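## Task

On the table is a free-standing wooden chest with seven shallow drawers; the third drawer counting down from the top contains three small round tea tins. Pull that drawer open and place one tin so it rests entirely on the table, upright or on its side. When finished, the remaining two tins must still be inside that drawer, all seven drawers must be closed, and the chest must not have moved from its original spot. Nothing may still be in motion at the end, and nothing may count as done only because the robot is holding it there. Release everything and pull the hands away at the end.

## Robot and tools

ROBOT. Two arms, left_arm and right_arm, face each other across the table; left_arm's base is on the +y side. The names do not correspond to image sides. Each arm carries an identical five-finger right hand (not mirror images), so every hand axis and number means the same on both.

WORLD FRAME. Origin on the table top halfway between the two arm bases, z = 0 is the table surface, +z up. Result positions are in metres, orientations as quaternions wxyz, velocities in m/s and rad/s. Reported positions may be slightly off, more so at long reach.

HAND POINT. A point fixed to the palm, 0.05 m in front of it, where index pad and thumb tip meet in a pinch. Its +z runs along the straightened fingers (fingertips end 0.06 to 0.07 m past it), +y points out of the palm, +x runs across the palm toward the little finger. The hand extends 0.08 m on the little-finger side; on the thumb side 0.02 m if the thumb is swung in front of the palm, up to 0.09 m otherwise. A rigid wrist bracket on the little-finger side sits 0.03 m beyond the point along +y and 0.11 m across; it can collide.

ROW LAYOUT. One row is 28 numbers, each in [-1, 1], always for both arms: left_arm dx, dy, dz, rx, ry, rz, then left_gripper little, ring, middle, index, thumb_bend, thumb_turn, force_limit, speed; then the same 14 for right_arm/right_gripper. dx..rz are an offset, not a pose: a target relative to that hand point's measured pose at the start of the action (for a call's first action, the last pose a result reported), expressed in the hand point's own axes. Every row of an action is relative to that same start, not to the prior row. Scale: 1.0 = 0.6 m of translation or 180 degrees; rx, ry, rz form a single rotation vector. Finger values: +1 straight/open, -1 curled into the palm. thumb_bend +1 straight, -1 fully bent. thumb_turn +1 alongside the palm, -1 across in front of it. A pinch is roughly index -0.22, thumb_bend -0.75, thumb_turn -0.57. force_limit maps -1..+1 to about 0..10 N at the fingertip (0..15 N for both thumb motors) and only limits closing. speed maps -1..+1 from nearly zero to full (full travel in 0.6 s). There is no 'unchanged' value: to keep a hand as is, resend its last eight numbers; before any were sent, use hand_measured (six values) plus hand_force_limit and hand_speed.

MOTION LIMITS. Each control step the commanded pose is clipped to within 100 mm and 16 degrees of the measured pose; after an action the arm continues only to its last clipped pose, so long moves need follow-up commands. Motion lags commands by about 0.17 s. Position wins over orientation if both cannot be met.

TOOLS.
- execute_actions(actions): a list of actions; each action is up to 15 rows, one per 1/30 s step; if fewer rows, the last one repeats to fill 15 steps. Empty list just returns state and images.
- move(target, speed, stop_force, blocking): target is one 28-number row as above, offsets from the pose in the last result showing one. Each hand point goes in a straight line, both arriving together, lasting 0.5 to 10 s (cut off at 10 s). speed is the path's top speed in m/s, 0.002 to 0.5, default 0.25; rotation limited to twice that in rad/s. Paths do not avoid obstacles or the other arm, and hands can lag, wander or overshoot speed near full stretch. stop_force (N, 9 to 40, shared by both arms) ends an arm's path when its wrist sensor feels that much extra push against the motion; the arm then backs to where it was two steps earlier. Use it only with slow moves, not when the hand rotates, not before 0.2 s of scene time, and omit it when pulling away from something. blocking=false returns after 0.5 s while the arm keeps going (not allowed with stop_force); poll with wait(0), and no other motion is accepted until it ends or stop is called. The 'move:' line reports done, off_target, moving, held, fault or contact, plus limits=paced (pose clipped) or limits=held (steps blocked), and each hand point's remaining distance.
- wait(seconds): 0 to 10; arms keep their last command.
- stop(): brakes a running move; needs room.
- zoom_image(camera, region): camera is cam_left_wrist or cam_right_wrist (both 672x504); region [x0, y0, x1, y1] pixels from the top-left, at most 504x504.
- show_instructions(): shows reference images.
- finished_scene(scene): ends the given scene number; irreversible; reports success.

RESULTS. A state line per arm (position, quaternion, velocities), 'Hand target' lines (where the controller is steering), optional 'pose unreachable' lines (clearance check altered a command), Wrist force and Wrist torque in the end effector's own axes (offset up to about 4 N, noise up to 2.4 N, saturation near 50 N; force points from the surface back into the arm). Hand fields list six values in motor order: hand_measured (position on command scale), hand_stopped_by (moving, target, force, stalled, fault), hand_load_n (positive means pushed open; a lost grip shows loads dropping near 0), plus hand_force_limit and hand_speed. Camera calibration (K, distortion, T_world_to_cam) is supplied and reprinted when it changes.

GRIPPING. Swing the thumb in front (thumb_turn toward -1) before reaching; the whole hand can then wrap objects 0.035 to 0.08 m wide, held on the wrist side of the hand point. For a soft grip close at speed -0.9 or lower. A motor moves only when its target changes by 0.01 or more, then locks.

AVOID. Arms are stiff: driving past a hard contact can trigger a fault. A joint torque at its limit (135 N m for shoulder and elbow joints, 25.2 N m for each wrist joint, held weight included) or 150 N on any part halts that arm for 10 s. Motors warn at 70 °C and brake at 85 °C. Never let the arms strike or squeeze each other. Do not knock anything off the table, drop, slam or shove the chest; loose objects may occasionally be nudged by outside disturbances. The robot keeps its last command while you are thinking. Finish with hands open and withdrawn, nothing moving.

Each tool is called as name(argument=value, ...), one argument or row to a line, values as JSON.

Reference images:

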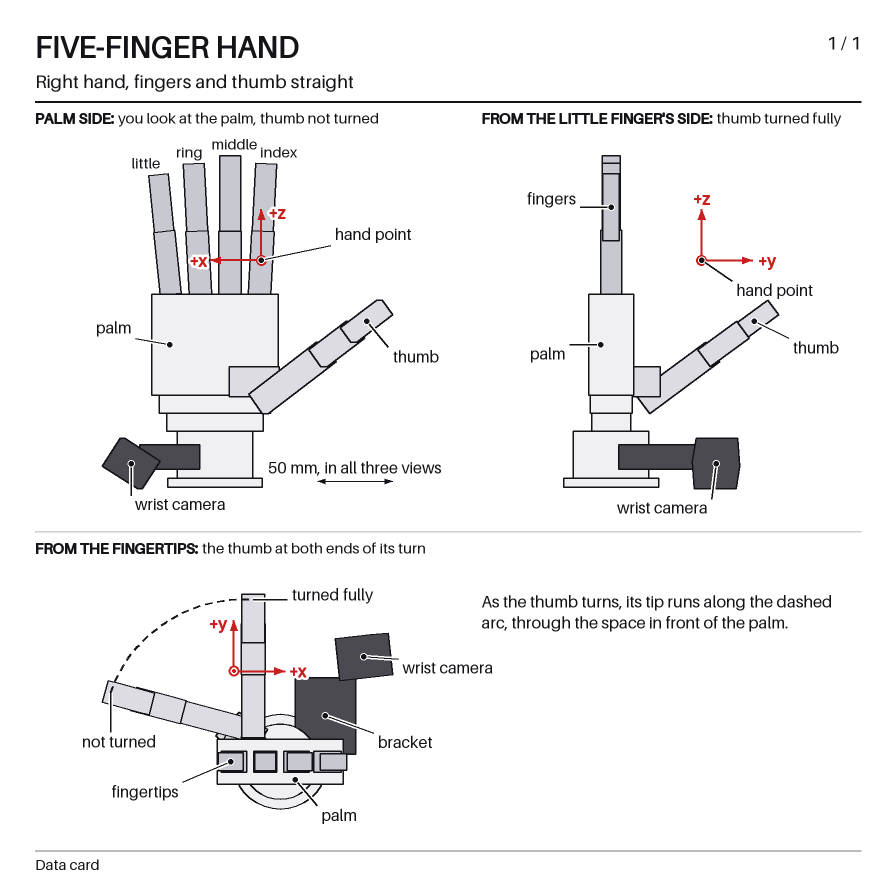

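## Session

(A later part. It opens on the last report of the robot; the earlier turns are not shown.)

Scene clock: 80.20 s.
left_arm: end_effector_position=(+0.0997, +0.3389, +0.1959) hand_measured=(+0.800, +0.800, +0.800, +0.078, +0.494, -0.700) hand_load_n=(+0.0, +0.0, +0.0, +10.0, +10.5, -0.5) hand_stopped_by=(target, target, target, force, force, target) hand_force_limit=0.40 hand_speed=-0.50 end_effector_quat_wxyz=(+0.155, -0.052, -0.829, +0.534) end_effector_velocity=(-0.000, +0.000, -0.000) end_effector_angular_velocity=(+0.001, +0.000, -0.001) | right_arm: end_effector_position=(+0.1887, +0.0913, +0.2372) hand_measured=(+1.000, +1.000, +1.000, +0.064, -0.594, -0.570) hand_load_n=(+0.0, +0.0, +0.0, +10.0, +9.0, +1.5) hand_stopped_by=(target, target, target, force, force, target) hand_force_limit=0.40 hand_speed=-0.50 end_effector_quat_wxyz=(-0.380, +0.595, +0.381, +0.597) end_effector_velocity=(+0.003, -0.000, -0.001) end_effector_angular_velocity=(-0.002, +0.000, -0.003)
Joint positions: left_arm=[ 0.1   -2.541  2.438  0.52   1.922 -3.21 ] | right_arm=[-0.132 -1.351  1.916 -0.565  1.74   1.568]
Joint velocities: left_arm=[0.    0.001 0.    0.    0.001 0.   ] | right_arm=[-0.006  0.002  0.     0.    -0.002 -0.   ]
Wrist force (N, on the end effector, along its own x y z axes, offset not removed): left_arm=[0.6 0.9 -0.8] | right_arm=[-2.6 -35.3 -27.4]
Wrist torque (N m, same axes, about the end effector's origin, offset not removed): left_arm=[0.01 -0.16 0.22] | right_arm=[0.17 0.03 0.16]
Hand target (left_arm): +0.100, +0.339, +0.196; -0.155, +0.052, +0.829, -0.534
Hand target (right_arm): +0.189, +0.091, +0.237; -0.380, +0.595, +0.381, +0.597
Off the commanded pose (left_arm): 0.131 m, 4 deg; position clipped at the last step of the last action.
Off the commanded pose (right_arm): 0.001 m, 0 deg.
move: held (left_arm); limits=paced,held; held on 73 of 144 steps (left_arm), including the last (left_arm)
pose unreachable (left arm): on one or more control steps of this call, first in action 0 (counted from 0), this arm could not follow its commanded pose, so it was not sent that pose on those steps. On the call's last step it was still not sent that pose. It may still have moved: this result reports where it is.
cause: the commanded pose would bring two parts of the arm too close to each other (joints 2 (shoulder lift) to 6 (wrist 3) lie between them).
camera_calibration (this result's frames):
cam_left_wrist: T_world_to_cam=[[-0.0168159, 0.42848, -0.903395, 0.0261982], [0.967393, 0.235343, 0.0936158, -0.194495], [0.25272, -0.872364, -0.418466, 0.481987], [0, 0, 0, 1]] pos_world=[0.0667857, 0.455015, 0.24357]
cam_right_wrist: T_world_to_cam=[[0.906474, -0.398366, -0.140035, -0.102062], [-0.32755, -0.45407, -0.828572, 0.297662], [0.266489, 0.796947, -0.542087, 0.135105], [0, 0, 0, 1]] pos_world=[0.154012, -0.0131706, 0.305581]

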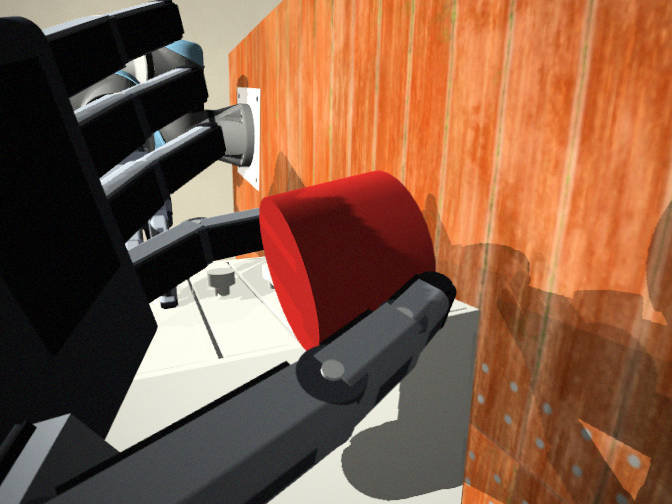

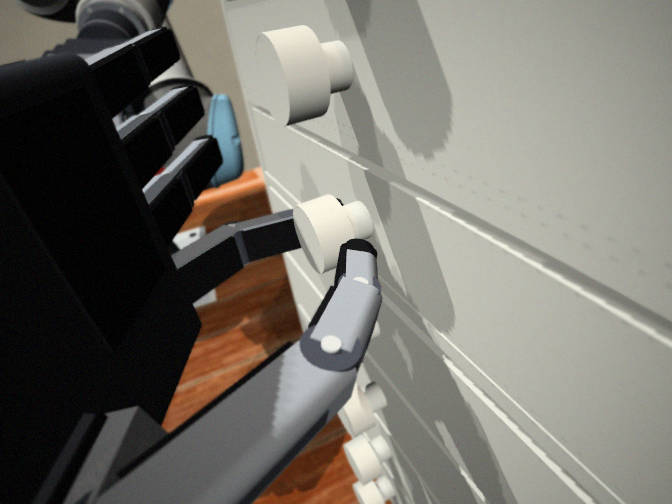

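execute_actions(
  actions=[
    [[0,0,0,0,0,0,0.8,0.8,0.8,-0.3,-0.5,-0.7,0.4,-0.5,0,-0.006,0,0,0,0,1,1,1,0.6,0,-0.57,0.4,0.5]],
    [[0,0,0,0,0,0,0.8,0.8,0.8,-0.3,-0.5,-0.7,0.4,-0.5,0,0,0,0,0,0,1,1,1,0.6,0,-0.57,0.4,0.5]],
  ],
)

move(
  target=[0,0,0,0,0,0,0.8,0.8,0.8,-0.3,-0.5,-0.7,0.4,-0.5,0,-0.3,-0.25,0,0,0,1,1,1,0.6,0,-0.57,0.4,0.5],
  speed=0.15,
)

Scene clock: 81.33 s.
left_arm: end_effector_position=(+0.0997, +0.3389, +0.1959) hand_measured=(+0.800, +0.800, +0.800, +0.078, +0.494, -0.700) hand_load_n=(+0.0, +0.0, +0.0, +10.0, +10.5, -0.5) hand_stopped_by=(target, target, target, force, force, target) hand_force_limit=0.40 hand_speed=-0.50 end_effector_quat_wxyz=(+0.155, -0.052, -0.829, +0.534) end_effector_velocity=(-0.000, +0.000, -0.001) end_effector_angular_velocity=(+0.002, -0.000, -0.000) | right_arm: end_effector_position=(+0.1855, +0.0928, +0.2372) hand_measured=(+1.000, +1.000, +1.000, +0.600, -0.010, -0.570) hand_load_n=(+0.0, +0.0, +0.0, +0.0, -5.5, -1.0) hand_stopped_by=(target, target, target, target, stalled, target) hand_force_limit=0.40 hand_speed=0.50 end_effector_quat_wxyz=(-0.380, +0.595, +0.381, +0.597) end_effector_velocity=(-0.000, -0.000, -0.001) end_effector_angular_velocity=(-0.001, +0.001, -0.000)
Joint positions: left_arm=[ 0.1   -2.541  2.438  0.52   1.922 -3.21 ] | right_arm=[-0.124 -1.348  1.911 -0.564  1.748  1.568]
Joint velocities: left_arm=[-0.     0.001  0.001  0.001  0.     0.   ] | right_arm=[-0.     0.     0.001 -0.    -0.     0.   ]
Wrist force (N, on the end effector, along its own x y z axes, offset not removed): left_arm=[2.3 0.4 0.5] | right_arm=[1.9 -8.1 1.9]
Wrist torque (N m, same axes, about the end effector's origin, offset not removed): left_arm=[-0.20 -0.30 0.29] | right_arm=[-0.59 -0.18 0.15]
Hand target (left_arm): +0.100, +0.339, +0.196; -0.155, +0.052, +0.829, -0.534
Hand target (right_arm): +0.186, +0.093, +0.237; -0.380, +0.595, +0.381, +0.597
Off the commanded pose (left_arm): 0.000 m, 0 deg.
Off the commanded pose (right_arm): 0.000 m, 0 deg.
camera_calibration (this result's frames):
cam_left_wrist: T_world_to_cam=[[-0.016816, 0.42848, -0.903395, 0.026198], [0.967393, 0.235343, 0.0936159, -0.194495], [0.25272, -0.872364, -0.418466, 0.481987], [0, 0, 0, 1]] pos_world=[0.0667857, 0.455015, 0.24357]
cam_right_wrist: T_world_to_cam=[[0.906519, -0.398274, -0.140006, -0.0985932], [-0.32747, -0.454081, -0.828598, 0.297299], [0.266435, 0.796987, -0.542056, 0.134751], [0, 0, 0, 1]] pos_world=[0.150831, -0.0116639, 0.30558]

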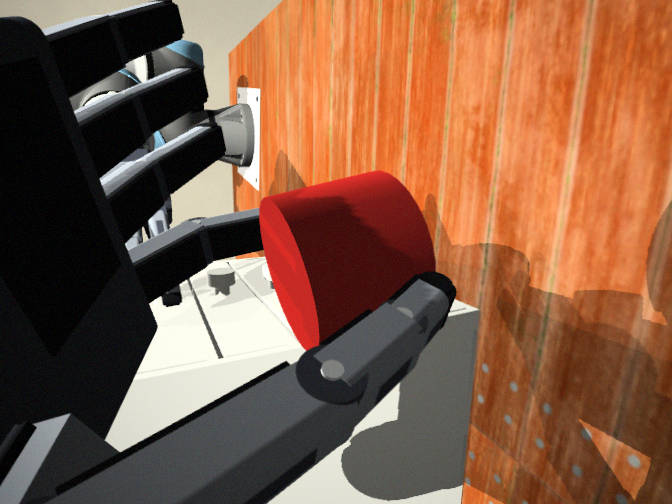

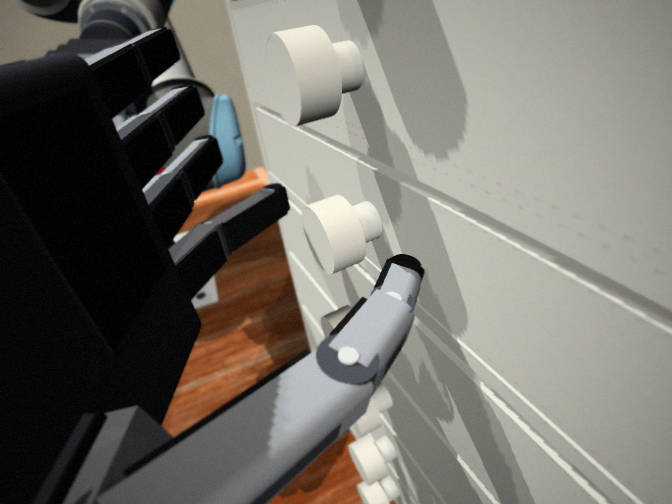

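Scene clock: 83.50 s.
left_arm: end_effector_position=(+0.0997, +0.3389, +0.1959) hand_measured=(+0.800, +0.800, +0.800, +0.078, +0.494, -0.700) hand_load_n=(+0.0, +0.0, +0.0, +10.0, +10.5, -0.5) hand_stopped_by=(target, target, target, force, force, target) hand_force_limit=0.40 hand_speed=-0.50 end_effector_quat_wxyz=(+0.155, -0.052, -0.829, +0.534) end_effector_velocity=(-0.000, -0.000, +0.000) end_effector_angular_velocity=(-0.000, +0.000, -0.001) | right_arm: end_effector_position=(-0.0407, +0.0327, +0.2365) hand_measured=(+1.000, +1.000, +1.000, +0.600, -0.006, -0.570) hand_load_n=(+0.0, +0.0, +0.0, +0.0, +0.0, +0.0) hand_stopped_by=(target, target, target, target, stalled, target) hand_force_limit=0.40 hand_speed=0.50 end_effector_quat_wxyz=(-0.380, +0.596, +0.381, +0.596) end_effector_velocity=(-0.002, -0.000, +0.000) end_effector_angular_velocity=(-0.000, +0.000, -0.000)
Joint positions: left_arm=[ 0.1   -2.541  2.438  0.52   1.922 -3.21 ] | right_arm=[ 0.407 -1.321  1.879 -0.557  2.279  1.57 ]
Joint velocities: left_arm=[ 0.     0.    -0.    -0.     0.001  0.   ] | right_arm=[ 0.005  0.002 -0.003  0.002  0.005  0.   ]
Wrist force (N, on the end effector, along its own x y z axes, offset not removed): left_arm=[0.1 0.6 -1.1] | right_arm=[0.8 -2.4 3.6]
Wrist torque (N m, same axes, about the end effector's origin, offset not removed): left_arm=[-0.01 0.14 0.14] | right_arm=[-0.52 -0.27 0.17]
Hand target (left_arm): +0.100, +0.339, +0.196; -0.155, +0.052, +0.829, -0.534
Hand target (right_arm): -0.041, +0.033, +0.236; -0.380, +0.596, +0.381, +0.596
Off the commanded pose (left_arm): 0.000 m, 0 deg.
Off the commanded pose (right_arm): 0.000 m, 0 deg.
move: done
camera_calibration (this result's frames):
cam_left_wrist: T_world_to_cam=[[-0.016816, 0.42848, -0.903395, 0.0261981], [0.967393, 0.235343, 0.0936159, -0.194495], [0.25272, -0.872364, -0.418466, 0.481987], [0, 0, 0, 1]] pos_world=[0.0667857, 0.455015, 0.24357]
cam_right_wrist: T_world_to_cam=[[0.906338, -0.398146, -0.14153, 0.0828169], [-0.328794, -0.454113, -0.828056, 0.19511], [0.265417, 0.797033, -0.542488, 0.242635], [0, 0, 0, 1]] pos_world=[-0.0753085, -0.0718126, 0.304909]

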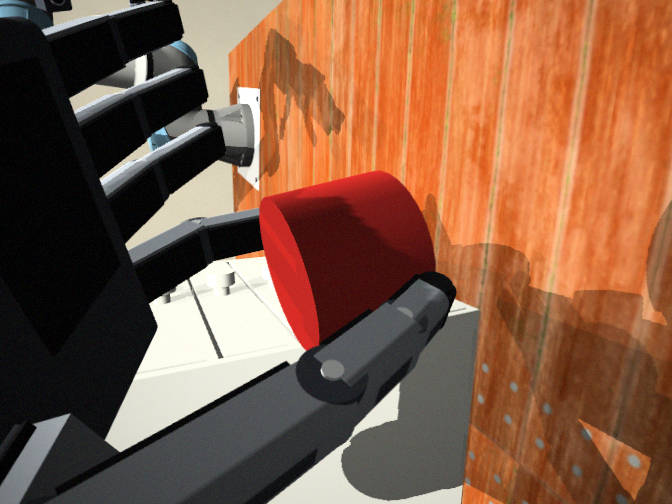

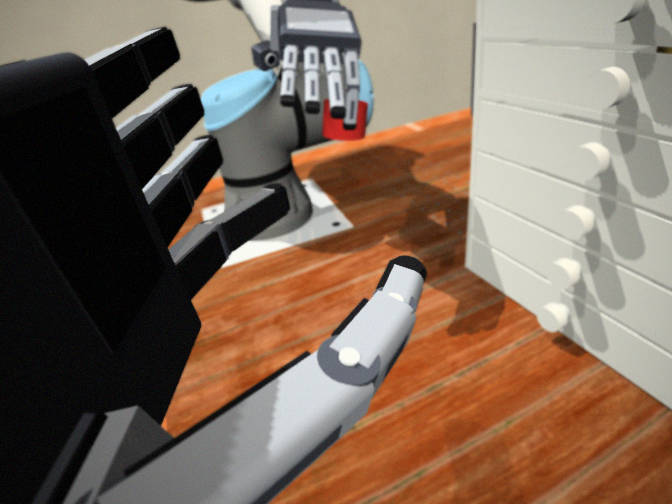

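move(
  target=[0.005,0.055,0.293,-0.012,-0.027,0.058,0.8,0.8,0.8,-0.3,-0.5,-0.7,0.4,-0.5,0.2,-0.2,-0.1,0,0,0,1,1,1,0.6,0,-0.57,0.4,0.5],
  speed=0.12,
)

Scene clock: 85.73 s.
left_arm: end_effector_position=(+0.0453, +0.2207, +0.1130) hand_measured=(+0.800, +0.800, +0.800, +0.078, +0.494, -0.700) hand_load_n=(+0.0, +0.0, +0.0, +10.0, +10.5, -1.0) hand_stopped_by=(target, target, target, force, force, target) hand_force_limit=0.40 hand_speed=-0.50 end_effector_quat_wxyz=(-0.130, +0.121, +0.837, -0.518) end_effector_velocity=(+0.000, +0.000, +0.000) end_effector_angular_velocity=(+0.000, -0.000, -0.000) | right_arm: end_effector_position=(-0.0410, +0.0326, +0.2365) hand_measured=(+1.000, +1.000, +1.000, +0.600, -0.006, -0.570) hand_load_n=(+0.0, +0.0, +0.0, +0.0, +0.0, +0.0) hand_stopped_by=(target, target, target, target, stalled, target) hand_force_limit=0.40 hand_speed=0.50 end_effector_quat_wxyz=(-0.380, +0.596, +0.381, +0.596) end_effector_velocity=(+0.000, -0.000, -0.000) end_effector_angular_velocity=(-0.001, -0.000, -0.000)
Joint positions: left_arm=[-0.573 -2.296  2.59   0.162  1.348 -3.351] | right_arm=[ 0.408 -1.321  1.878 -0.557  2.28   1.57 ]
Joint velocities: left_arm=[ 0.    -0.001 -0.     0.001  0.     0.   ] | right_arm=[-0.    -0.     0.001  0.     0.    -0.   ]
Wrist force (N, on the end effector, along its own x y z axes, offset not removed): left_arm=[-0.3 1.6 -1.3] | right_arm=[-0.3 -2.7 1.5]
Wrist torque (N m, same axes, about the end effector's origin, offset not removed): left_arm=[0.09 0.15 0.10] | right_arm=[-0.55 0.03 0.02]
Hand target (left_arm): +0.045, +0.221, +0.113; -0.130, +0.121, +0.837, -0.518
Hand target (right_arm): -0.041, +0.033, +0.236; -0.380, +0.596, +0.381, +0.596
Off the commanded pose (left_arm): 0.025 m, 7 deg.
Off the commanded pose (right_arm): 0.180 m, 0 deg; position clipped at the last step of the last action.
move: held (left_arm, right_arm); limits=paced,held; held on 53 of 53 steps (right_arm, left_arm), including the last (right_arm, left_arm)
pose unreachable (left arm): on one or more control steps of this call, first in action 0 (counted from 0), this arm could not follow its commanded pose, so it was not sent that pose on those steps. On the call's last step it was still not sent that pose. It may still have moved: this result reports where it is.
cause: the commanded pose would bring two parts of the arm too close to each other (joints 3 (elbow) to 5 (wrist 2) lie between them).
pose unreachable (right arm): on one or more control steps of this call, first in action 0 (counted from 0), this arm could not follow its commanded pose, so it was not sent that pose on those steps. On the call's last step it was still not sent that pose. It may still have moved: this result reports where it is.
cause: the commanded pose would bring two parts of the arm too close to each other (joints 4 (wrist 1) to 6 (wrist 3) lie between them).
camera_calibration (this result's frames):
cam_left_wrist: T_world_to_cam=[[0.131696, 0.433219, -0.891615, -0.008123], [0.966465, 0.143918, 0.212679, -0.09958], [0.220456, -0.889724, -0.399738, 0.361056], [0, 0, 0, 1]] pos_world=[0.0177133, 0.339091, 0.158264]
cam_right_wrist: T_world_to_cam=[[0.906286, -0.398267, -0.141524, 0.0830288], [-0.328857, -0.454095, -0.828041, 0.194997], [0.265516, 0.796983, -0.542512, 0.242759], [0, 0, 0, 1]] pos_world=[-0.0755779, -0.07186, 0.304916]

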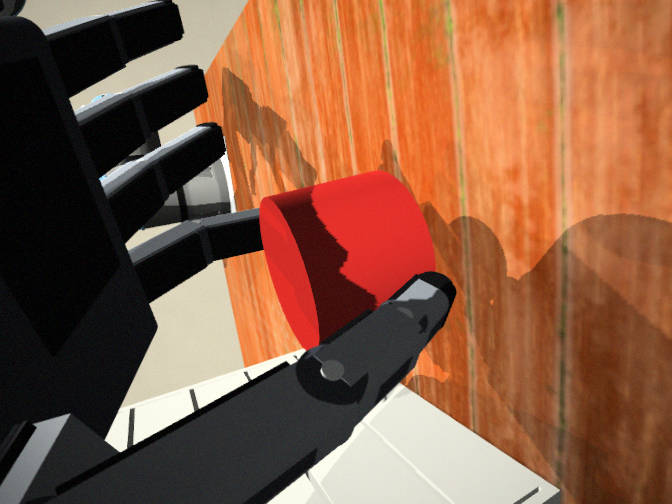

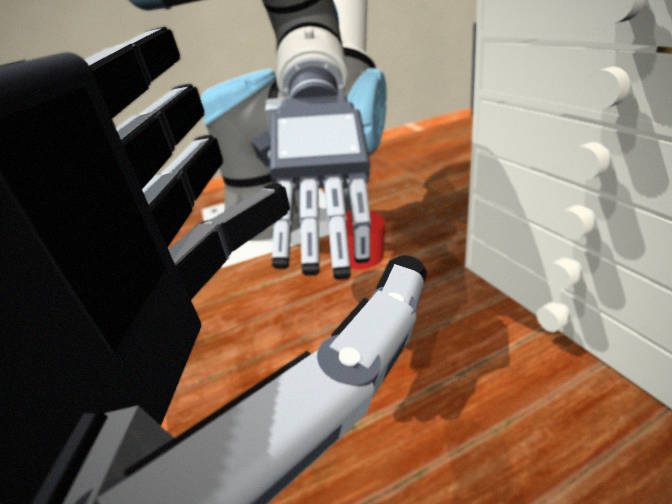

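move(
  target=[0,0,0,0,0,0,0.8,0.8,0.8,-0.3,-0.5,-0.7,0.4,-0.5,0.15,-0.03,-0.33,0.11,-0.075,-0.24,1,1,1,0.6,0,-0.57,0.4,0.5],
  speed=0.2,
)

Scene clock: 88.43 s.
left_arm: end_effector_position=(+0.0453, +0.2207, +0.1130) hand_measured=(+0.800, +0.800, +0.800, +0.078, +0.494, -0.700) hand_load_n=(+0.0, +0.0, +0.0, +10.0, +10.5, -1.0) hand_stopped_by=(target, target, target, force, force, target) hand_force_limit=0.40 hand_speed=-0.50 end_effector_quat_wxyz=(-0.130, +0.121, +0.837, -0.518) end_effector_velocity=(-0.000, +0.000, +0.000) end_effector_angular_velocity=(-0.000, +0.001, -0.001) | right_arm: end_effector_position=(-0.0429, +0.0294, +0.2382) hand_measured=(+1.000, +1.000, +1.000, +0.600, -0.006, -0.570) hand_load_n=(+0.0, +0.0, +0.0, +0.0, +0.0, +0.0) hand_stopped_by=(target, target, target, target, stalled, target) hand_force_limit=0.40 hand_speed=0.50 end_effector_quat_wxyz=(-0.377, +0.593, +0.388, +0.596) end_effector_velocity=(+0.000, -0.000, -0.000) end_effector_angular_velocity=(-0.001, -0.000, -0.001)
Joint positions: left_arm=[-0.573 -2.296  2.59   0.162  1.348 -3.351] | right_arm=[ 0.412 -1.329  1.882 -0.547  2.278  1.559]
Joint velocities: left_arm=[ 0.    -0.001  0.    -0.001  0.001  0.   ] | right_arm=[-0.    -0.     0.     0.     0.001  0.   ]
Wrist force (N, on the end effector, along its own x y z axes, offset not removed): left_arm=[0.4 0.0 -0.3] | right_arm=[0.0 -1.8 2.2]
Wrist torque (N m, same axes, about the end effector's origin, offset not removed): left_arm=[-0.17 0.08 0.22] | right_arm=[-0.48 -0.08 0.18]
Hand target (left_arm): +0.045, +0.221, +0.113; -0.130, +0.121, +0.837, -0.518
Hand target (right_arm): -0.043, +0.029, +0.238; -0.377, +0.593, +0.388, +0.596
Off the commanded pose (left_arm): 0.000 m, 0 deg.
Off the commanded pose (right_arm): 0.214 m, 48 deg; position and orientation clipped at the last step of the last action.
move: held (right_arm); limits=paced,held; held on 67 of 74 steps (right_arm), including the last (right_arm)
pose unreachable (right arm): on one or more control steps of this call, first in action 0 (counted from 0), this arm could not follow its commanded pose, so it was not sent that pose on those steps. On the call's last step it was still not sent that pose. It may still have moved: this result reports where it is.
cause: the commanded pose would bring two parts of the arm too close to each other (joints 4 (wrist 1) to 6 (wrist 3) lie between them).
camera_calibration (this result's frames):
cam_left_wrist: T_world_to_cam=[[0.131697, 0.433219, -0.891615, -0.00812252], [0.966465, 0.143918, 0.212679, -0.0995802], [0.220456, -0.889724, -0.399737, 0.361057], [0, 0, 0, 1]] pos_world=[0.0177135, 0.339091, 0.158264]
cam_right_wrist: T_world_to_cam=[[0.910358, -0.393699, -0.12747, 0.080402], [-0.316665, -0.464452, -0.827048, 0.194913], [0.266404, 0.793275, -0.547488, 0.248051], [0, 0, 0, 1]] pos_world=[-0.0775545, -0.0745907, 0.307256]

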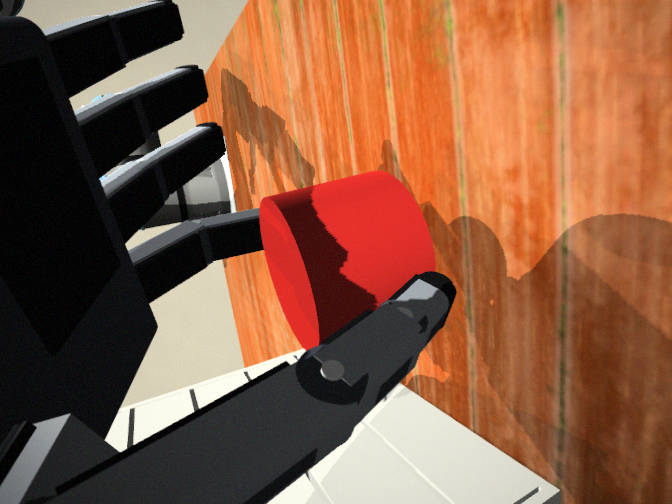

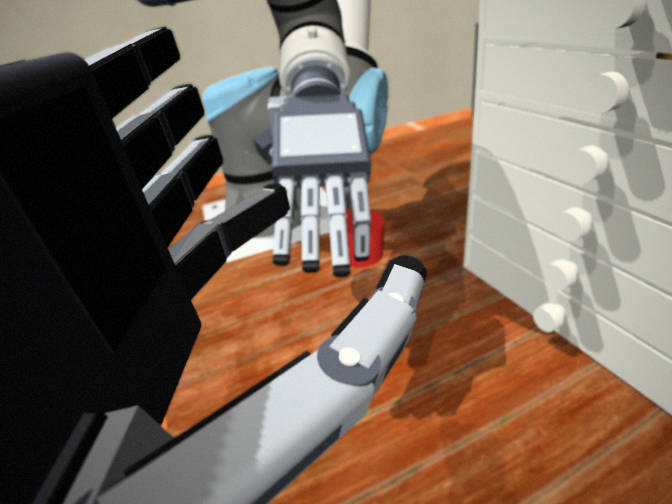

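move(
  target=[0,0,0,0,0,0,0.8,0.8,0.8,-0.3,-0.5,-0.7,0.4,-0.5,0,0,0,-0.2,0,0,1,1,1,0.6,0,-0.57,0.4,0.5],
)

move(
  target=[0,0,0,0,0,0,0.8,0.8,0.8,-0.3,-0.5,-0.7,0.4,-0.5,0.1,0.2,-0.3,0,0,0,1,1,1,0.6,0,-0.57,0.4,0.5],
)

Scene clock: 90.23 s.
left_arm: end_effector_position=(+0.0453, +0.2207, +0.1130) hand_measured=(+0.800, +0.800, +0.800, +0.078, +0.494, -0.700) hand_load_n=(+0.0, +0.0, +0.0, +10.0, +10.5, -1.0) hand_stopped_by=(target, target, target, force, force, target) hand_force_limit=0.40 hand_speed=-0.50 end_effector_quat_wxyz=(-0.130, +0.121, +0.837, -0.518) end_effector_velocity=(+0.000, -0.000, -0.000) end_effector_angular_velocity=(+0.000, -0.000, +0.000) | right_arm: end_effector_position=(-0.0429, +0.0294, +0.2382) hand_measured=(+1.000, +1.000, +1.000, +0.600, -0.006, -0.570) hand_load_n=(+0.0, +0.0, +0.0, +0.0, +0.0, +0.0) hand_stopped_by=(target, target, target, target, stalled, target) hand_force_limit=0.40 hand_speed=0.50 end_effector_quat_wxyz=(-0.377, +0.593, +0.388, +0.596) end_effector_velocity=(+0.000, -0.001, -0.001) end_effector_angular_velocity=(-0.001, +0.000, -0.000)
Joint positions: left_arm=[-0.573 -2.296  2.59   0.162  1.348 -3.351] | right_arm=[ 0.412 -1.329  1.882 -0.547  2.278  1.559]
Joint velocities: left_arm=[-0.     0.001  0.    -0.001 -0.    -0.   ] | right_arm=[ 0.     0.     0.002 -0.001  0.     0.   ]
Wrist force (N, on the end effector, along its own x y z axes, offset not removed): left_arm=[3.1 2.9 -1.2] | right_arm=[0.8 -1.8 1.2]
Wrist torque (N m, same axes, about the end effector's origin, offset not removed): left_arm=[0.25 -0.46 0.44] | right_arm=[-0.32 -0.06 0.16]
Hand target (left_arm): +0.045, +0.221, +0.113; -0.130, +0.121, +0.837, -0.518
Hand target (right_arm): -0.043, +0.029, +0.238; -0.377, +0.593, +0.388, +0.596
Off the commanded pose (left_arm): 0.000 m, 0 deg.
Off the commanded pose (right_arm): 0.000 m, 36 deg; orientation clipped at the last step of the last action.
move: held (right_arm); limits=paced,held; held on 47 of 47 steps (right_arm), including the last (right_arm)
pose unreachable (right arm): on one or more control steps of this call, first in action 0 (counted from 0), this arm could not follow its commanded pose, so it was not sent that pose on those steps. On the call's last step it was still not sent that pose. It may still have moved: this result reports where it is.
cause: the commanded pose would bring two parts of the arm too close to each other (joints 4 (wrist 1) to 6 (wrist 3) lie between them).
camera_calibration (this result's frames):
cam_left_wrist: T_world_to_cam=[[0.131696, 0.433219, -0.891615, -0.00812294], [0.966465, 0.143918, 0.212678, -0.0995801], [0.220456, -0.889724, -0.399738, 0.361056], [0, 0, 0, 1]] pos_world=[0.0177134, 0.339091, 0.158264]
cam_right_wrist: T_world_to_cam=[[0.910358, -0.393699, -0.12747, 0.080402], [-0.316665, -0.464452, -0.827048, 0.194913], [0.266405, 0.793275, -0.547488, 0.248051], [0, 0, 0, 1]] pos_world=[-0.0775545, -0.0745907, 0.307256]

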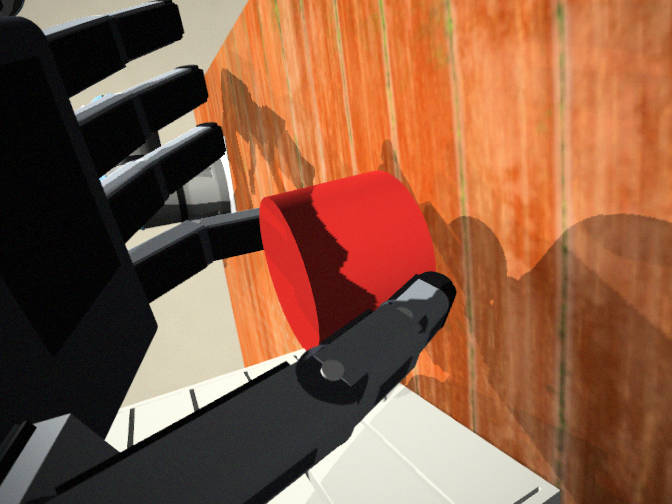

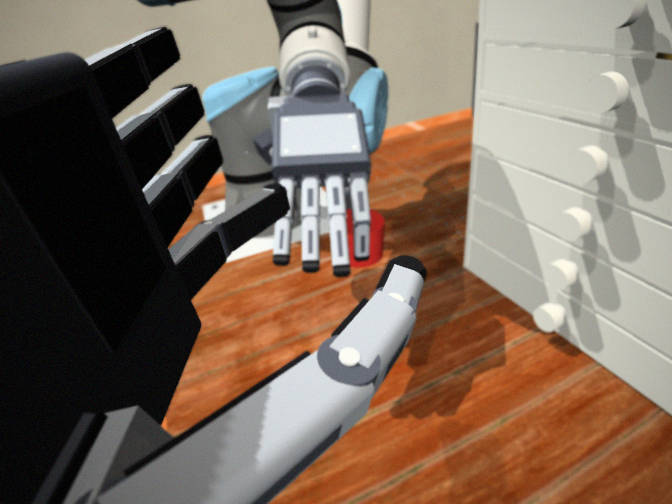

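Scene clock: 91.43 s.
left_arm: end_effector_position=(+0.0453, +0.2207, +0.1130) hand_measured=(+0.800, +0.800, +0.800, +0.078, +0.494, -0.700) hand_load_n=(+0.0, +0.0, +0.0, +10.0, +10.5, -1.0) hand_stopped_by=(target, target, target, force, force, target) hand_force_limit=0.40 hand_speed=-0.50 end_effector_quat_wxyz=(-0.130, +0.121, +0.837, -0.518) end_effector_velocity=(-0.000, +0.000, +0.000) end_effector_angular_velocity=(+0.000, -0.000, -0.000) | right_arm: end_effector_position=(-0.0429, +0.0294, +0.2382) hand_measured=(+1.000, +1.000, +1.000, +0.600, -0.006, -0.570) hand_load_n=(+0.0, +0.0, +0.0, +0.0, +0.0, +0.0) hand_stopped_by=(target, target, target, target, stalled, target) hand_force_limit=0.40 hand_speed=0.50 end_effector_quat_wxyz=(-0.377, +0.593, +0.388, +0.596) end_effector_velocity=(-0.000, +0.000, +0.000) end_effector_angular_velocity=(+0.000, -0.000, +0.000)
Joint positions: left_arm=[-0.573 -2.296  2.59   0.162  1.348 -3.351] | right_arm=[ 0.412 -1.329  1.882 -0.547  2.278  1.559]
Joint velocities: left_arm=[ 0.     0.    -0.     0.001  0.    -0.   ] | right_arm=[-0.     0.    -0.001 -0.    -0.    -0.001]
Wrist force (N, on the end effector, along its own x y z axes, offset not removed): left_arm=[-0.5 -0.9 -0.4] | right_arm=[-0.2 -2.2 1.6]
Wrist torque (N m, same axes, about the end effector's origin, offset not removed): left_arm=[-0.32 0.12 0.08] | right_arm=[-0.45 0.00 0.04]
Hand target (left_arm): +0.045, +0.221, +0.113; -0.130, +0.121, +0.837, -0.518
Hand target (right_arm): -0.043, +0.029, +0.238; -0.377, +0.593, +0.388, +0.596
Off the commanded pose (left_arm): 0.000 m, 0 deg.
Off the commanded pose (right_arm): 0.224 m, 0 deg; position clipped at the last step of the last action.
move: held (right_arm); limits=paced,held; held on 36 of 36 steps (right_arm), including the last (right_arm)
pose unreachable (right arm): on one or more control steps of this call, first in action 0 (counted from 0), this arm could not follow its commanded pose, so it was not sent that pose on those steps. On the call's last step it was still not sent that pose. It may still have moved: this result reports where it is.
cause: the commanded pose would bring two parts of the arm too close to each other (joints 4 (wrist 1) to 6 (wrist 3) lie between them).
camera_calibration (this result's frames):
cam_left_wrist: T_world_to_cam=[[0.131696, 0.433219, -0.891615, -0.00812307], [0.966465, 0.143918, 0.212679, -0.0995801], [0.220456, -0.889724, -0.399738, 0.361056], [0, 0, 0, 1]] pos_world=[0.0177134, 0.339091, 0.158264]
cam_right_wrist: T_world_to_cam=[[0.910358, -0.393699, -0.12747, 0.080402], [-0.316665, -0.464452, -0.827048, 0.194913], [0.266404, 0.793275, -0.547488, 0.248051], [0, 0, 0, 1]] pos_world=[-0.0775545, -0.0745908, 0.307256]

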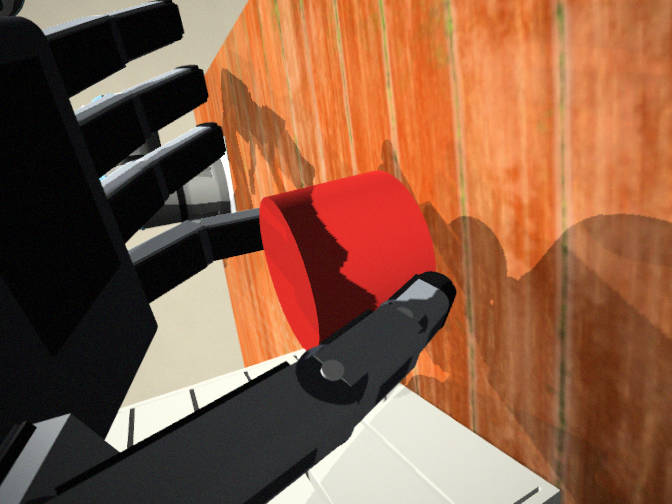

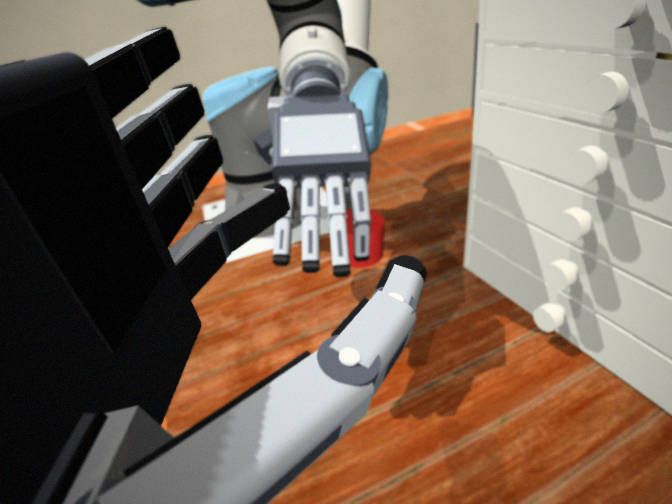

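move(
  target=[0,0,0,0,0,0,0.8,0.8,0.8,-0.3,-0.5,-0.7,0.4,-0.5,0.15,0,-0.25,0.25,0,0,1,1,1,0.6,0,-0.57,0.4,0.5],
)

Scene clock: 97.63 s.
left_arm: end_effector_position=(+0.0453, +0.2207, +0.1130) hand_measured=(+0.800, +0.800, +0.800, +0.078, +0.494, -0.700) hand_load_n=(+0.0, +0.0, +0.0, +10.0, +10.5, -1.0) hand_stopped_by=(target, target, target, force, force, target) hand_force_limit=0.40 hand_speed=-0.50 end_effector_quat_wxyz=(-0.130, +0.121, +0.837, -0.518) end_effector_velocity=(+0.000, -0.000, +0.000) end_effector_angular_velocity=(-0.002, +0.001, +0.001) | right_arm: end_effector_position=(-0.1065, -0.1060, +0.3291) hand_measured=(+1.000, +1.000, +1.000, +0.600, -0.006, -0.570) hand_load_n=(+0.0, +0.0, +0.0, +0.0, +0.0, +0.0) hand_stopped_by=(target, target, target, target, stalled, target) hand_force_limit=0.40 hand_speed=0.50 end_effector_quat_wxyz=(-0.574, +0.404, +0.587, +0.403) end_effector_velocity=(+0.000, -0.000, -0.000) end_effector_angular_velocity=(-0.001, +0.001, +0.016)
Joint positions: left_arm=[-0.573 -2.296  2.59   0.162  1.348 -3.351] | right_arm=[ 0.075 -2.054  2.248 -0.178  1.158  1.556]
Joint velocities: left_arm=[ 0.    -0.002  0.    -0.001 -0.001  0.   ] | right_arm=[-0.022 -0.006  0.002  0.005 -0.038  0.   ]
Wrist force (N, on the end effector, along its own x y z axes, offset not removed): left_arm=[0.1 0.0 -0.9] | right_arm=[-0.6 -1.5 2.5]
Wrist torque (N m, same axes, about the end effector's origin, offset not removed): left_arm=[-0.07 0.01 0.08] | right_arm=[-0.41 0.00 0.11]
Hand target (left_arm): +0.045, +0.221, +0.113; -0.130, +0.121, +0.837, -0.518
Hand target (right_arm): -0.106, -0.106, +0.329; +0.575, -0.404, -0.587, -0.402
Off the commanded pose (left_arm): 0.000 m, 0 deg.
Off the commanded pose (right_arm): 0.000 m, 0 deg.
move: done; limits=paced
camera_calibration (this result's frames):
cam_left_wrist: T_world_to_cam=[[0.131696, 0.433219, -0.891615, -0.00812309], [0.966465, 0.143918, 0.212679, -0.09958], [0.220456, -0.889724, -0.399738, 0.361056], [0, 0, 0, 1]] pos_world=[0.0177134, 0.339091, 0.158264]
cam_right_wrist: T_world_to_cam=[[0.92246, 0.361833, -0.134697, 0.180354], [0.101037, -0.562949, -0.820293, 0.218923], [-0.372637, 0.743078, -0.555856, 0.351569], [0, 0, 0, 1]] pos_world=[-0.0574816, -0.203259, 0.399296]

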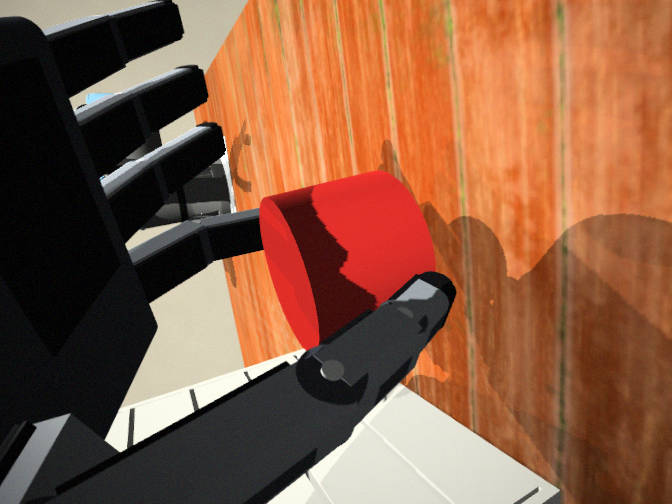

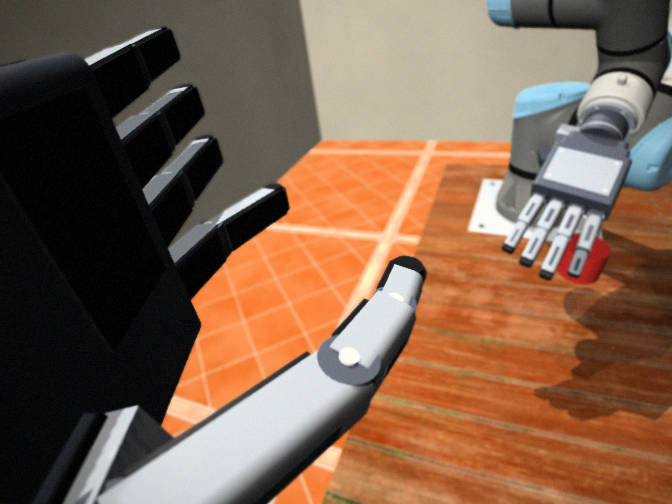

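move(
  target=[-0.138,-0.022,0.252,0.003,-0.012,0.026,0.8,0.8,0.8,-0.3,-0.5,-0.7,0.4,-0.5,0,0,0,0,0,0,1,1,1,0.6,0,-0.57,0.4,0.5],
  speed=0.12,
)

Scene clock: 99.97 s.
left_arm: end_effector_position=(+0.0703, +0.0610, +0.0524) hand_measured=(+0.800, +0.800, +0.800, +0.078, +0.494, -0.700) hand_load_n=(+0.0, +0.0, +0.0, +10.0, +10.5, -1.0) hand_stopped_by=(target, target, target, force, force, target) hand_force_limit=0.40 hand_speed=-0.50 end_effector_quat_wxyz=(-0.093, +0.145, +0.831, -0.529) end_effector_velocity=(+0.001, -0.002, -0.001) end_effector_angular_velocity=(-0.000, -0.001, +0.001) | right_arm: end_effector_position=(-0.1065, -0.1060, +0.3291) hand_measured=(+1.000, +1.000, +1.000, +0.600, -0.006, -0.570) hand_load_n=(+0.0, +0.0, +0.0, +0.0, +0.0, +0.0) hand_stopped_by=(target, target, target, target, stalled, target) hand_force_limit=0.40 hand_speed=0.50 end_effector_quat_wxyz=(-0.574, +0.404, +0.587, +0.403) end_effector_velocity=(-0.000, -0.000, +0.000) end_effector_angular_velocity=(+0.000, +0.000, +0.001)
Joint positions: left_arm=[-0.104 -1.51   2.319 -0.366  1.734 -3.065] | right_arm=[ 0.075 -2.054  2.248 -0.178  1.158  1.556]
Joint velocities: left_arm=[ 0.003  0.008 -0.005 -0.002  0.001  0.002] | right_arm=[ 0.    -0.    -0.001  0.001 -0.     0.   ]
Wrist force (N, on the end effector, along its own x y z axes, offset not removed): left_arm=[1.7 0.9 0.8] | right_arm=[-0.3 -2.6 2.5]
Wrist torque (N m, same axes, about the end effector's origin, offset not removed): left_arm=[-0.16 -0.23 0.20] | right_arm=[-0.51 0.04 0.15]
Hand target (left_arm): +0.070, +0.061, +0.052; -0.093, +0.145, +0.831, -0.529
Hand target (right_arm): -0.107, -0.106, +0.329; +0.574, -0.404, -0.587, -0.403
Off the commanded pose (left_arm): 0.000 m, 0 deg.
Off the commanded pose (right_arm): 0.000 m, 0 deg.
move: done
camera_calibration (this result's frames):
cam_left_wrist: T_world_to_cam=[[0.205617, 0.3976, -0.894224, 0.000865834], [0.945916, 0.153545, 0.285774, -0.0907563], [0.250927, -0.904621, -0.344525, 0.185143], [0, 0, 0, 1]] pos_world=[0.0392123, 0.181075, 0.0904964]
cam_right_wrist: T_world_to_cam=[[0.922458, 0.361835, -0.134711, 0.180359], [0.101027, -0.562953, -0.820291, 0.21892], [-0.372646, 0.743075, -0.555855, 0.351566], [0, 0, 0, 1]] pos_world=[-0.0574808, -0.203259, 0.399295]

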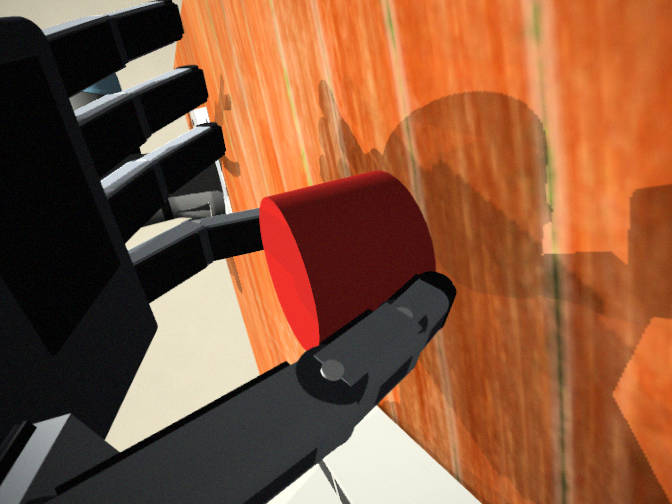

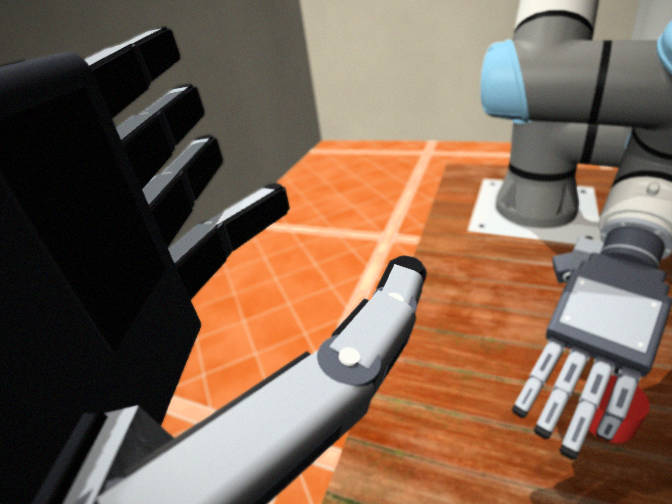

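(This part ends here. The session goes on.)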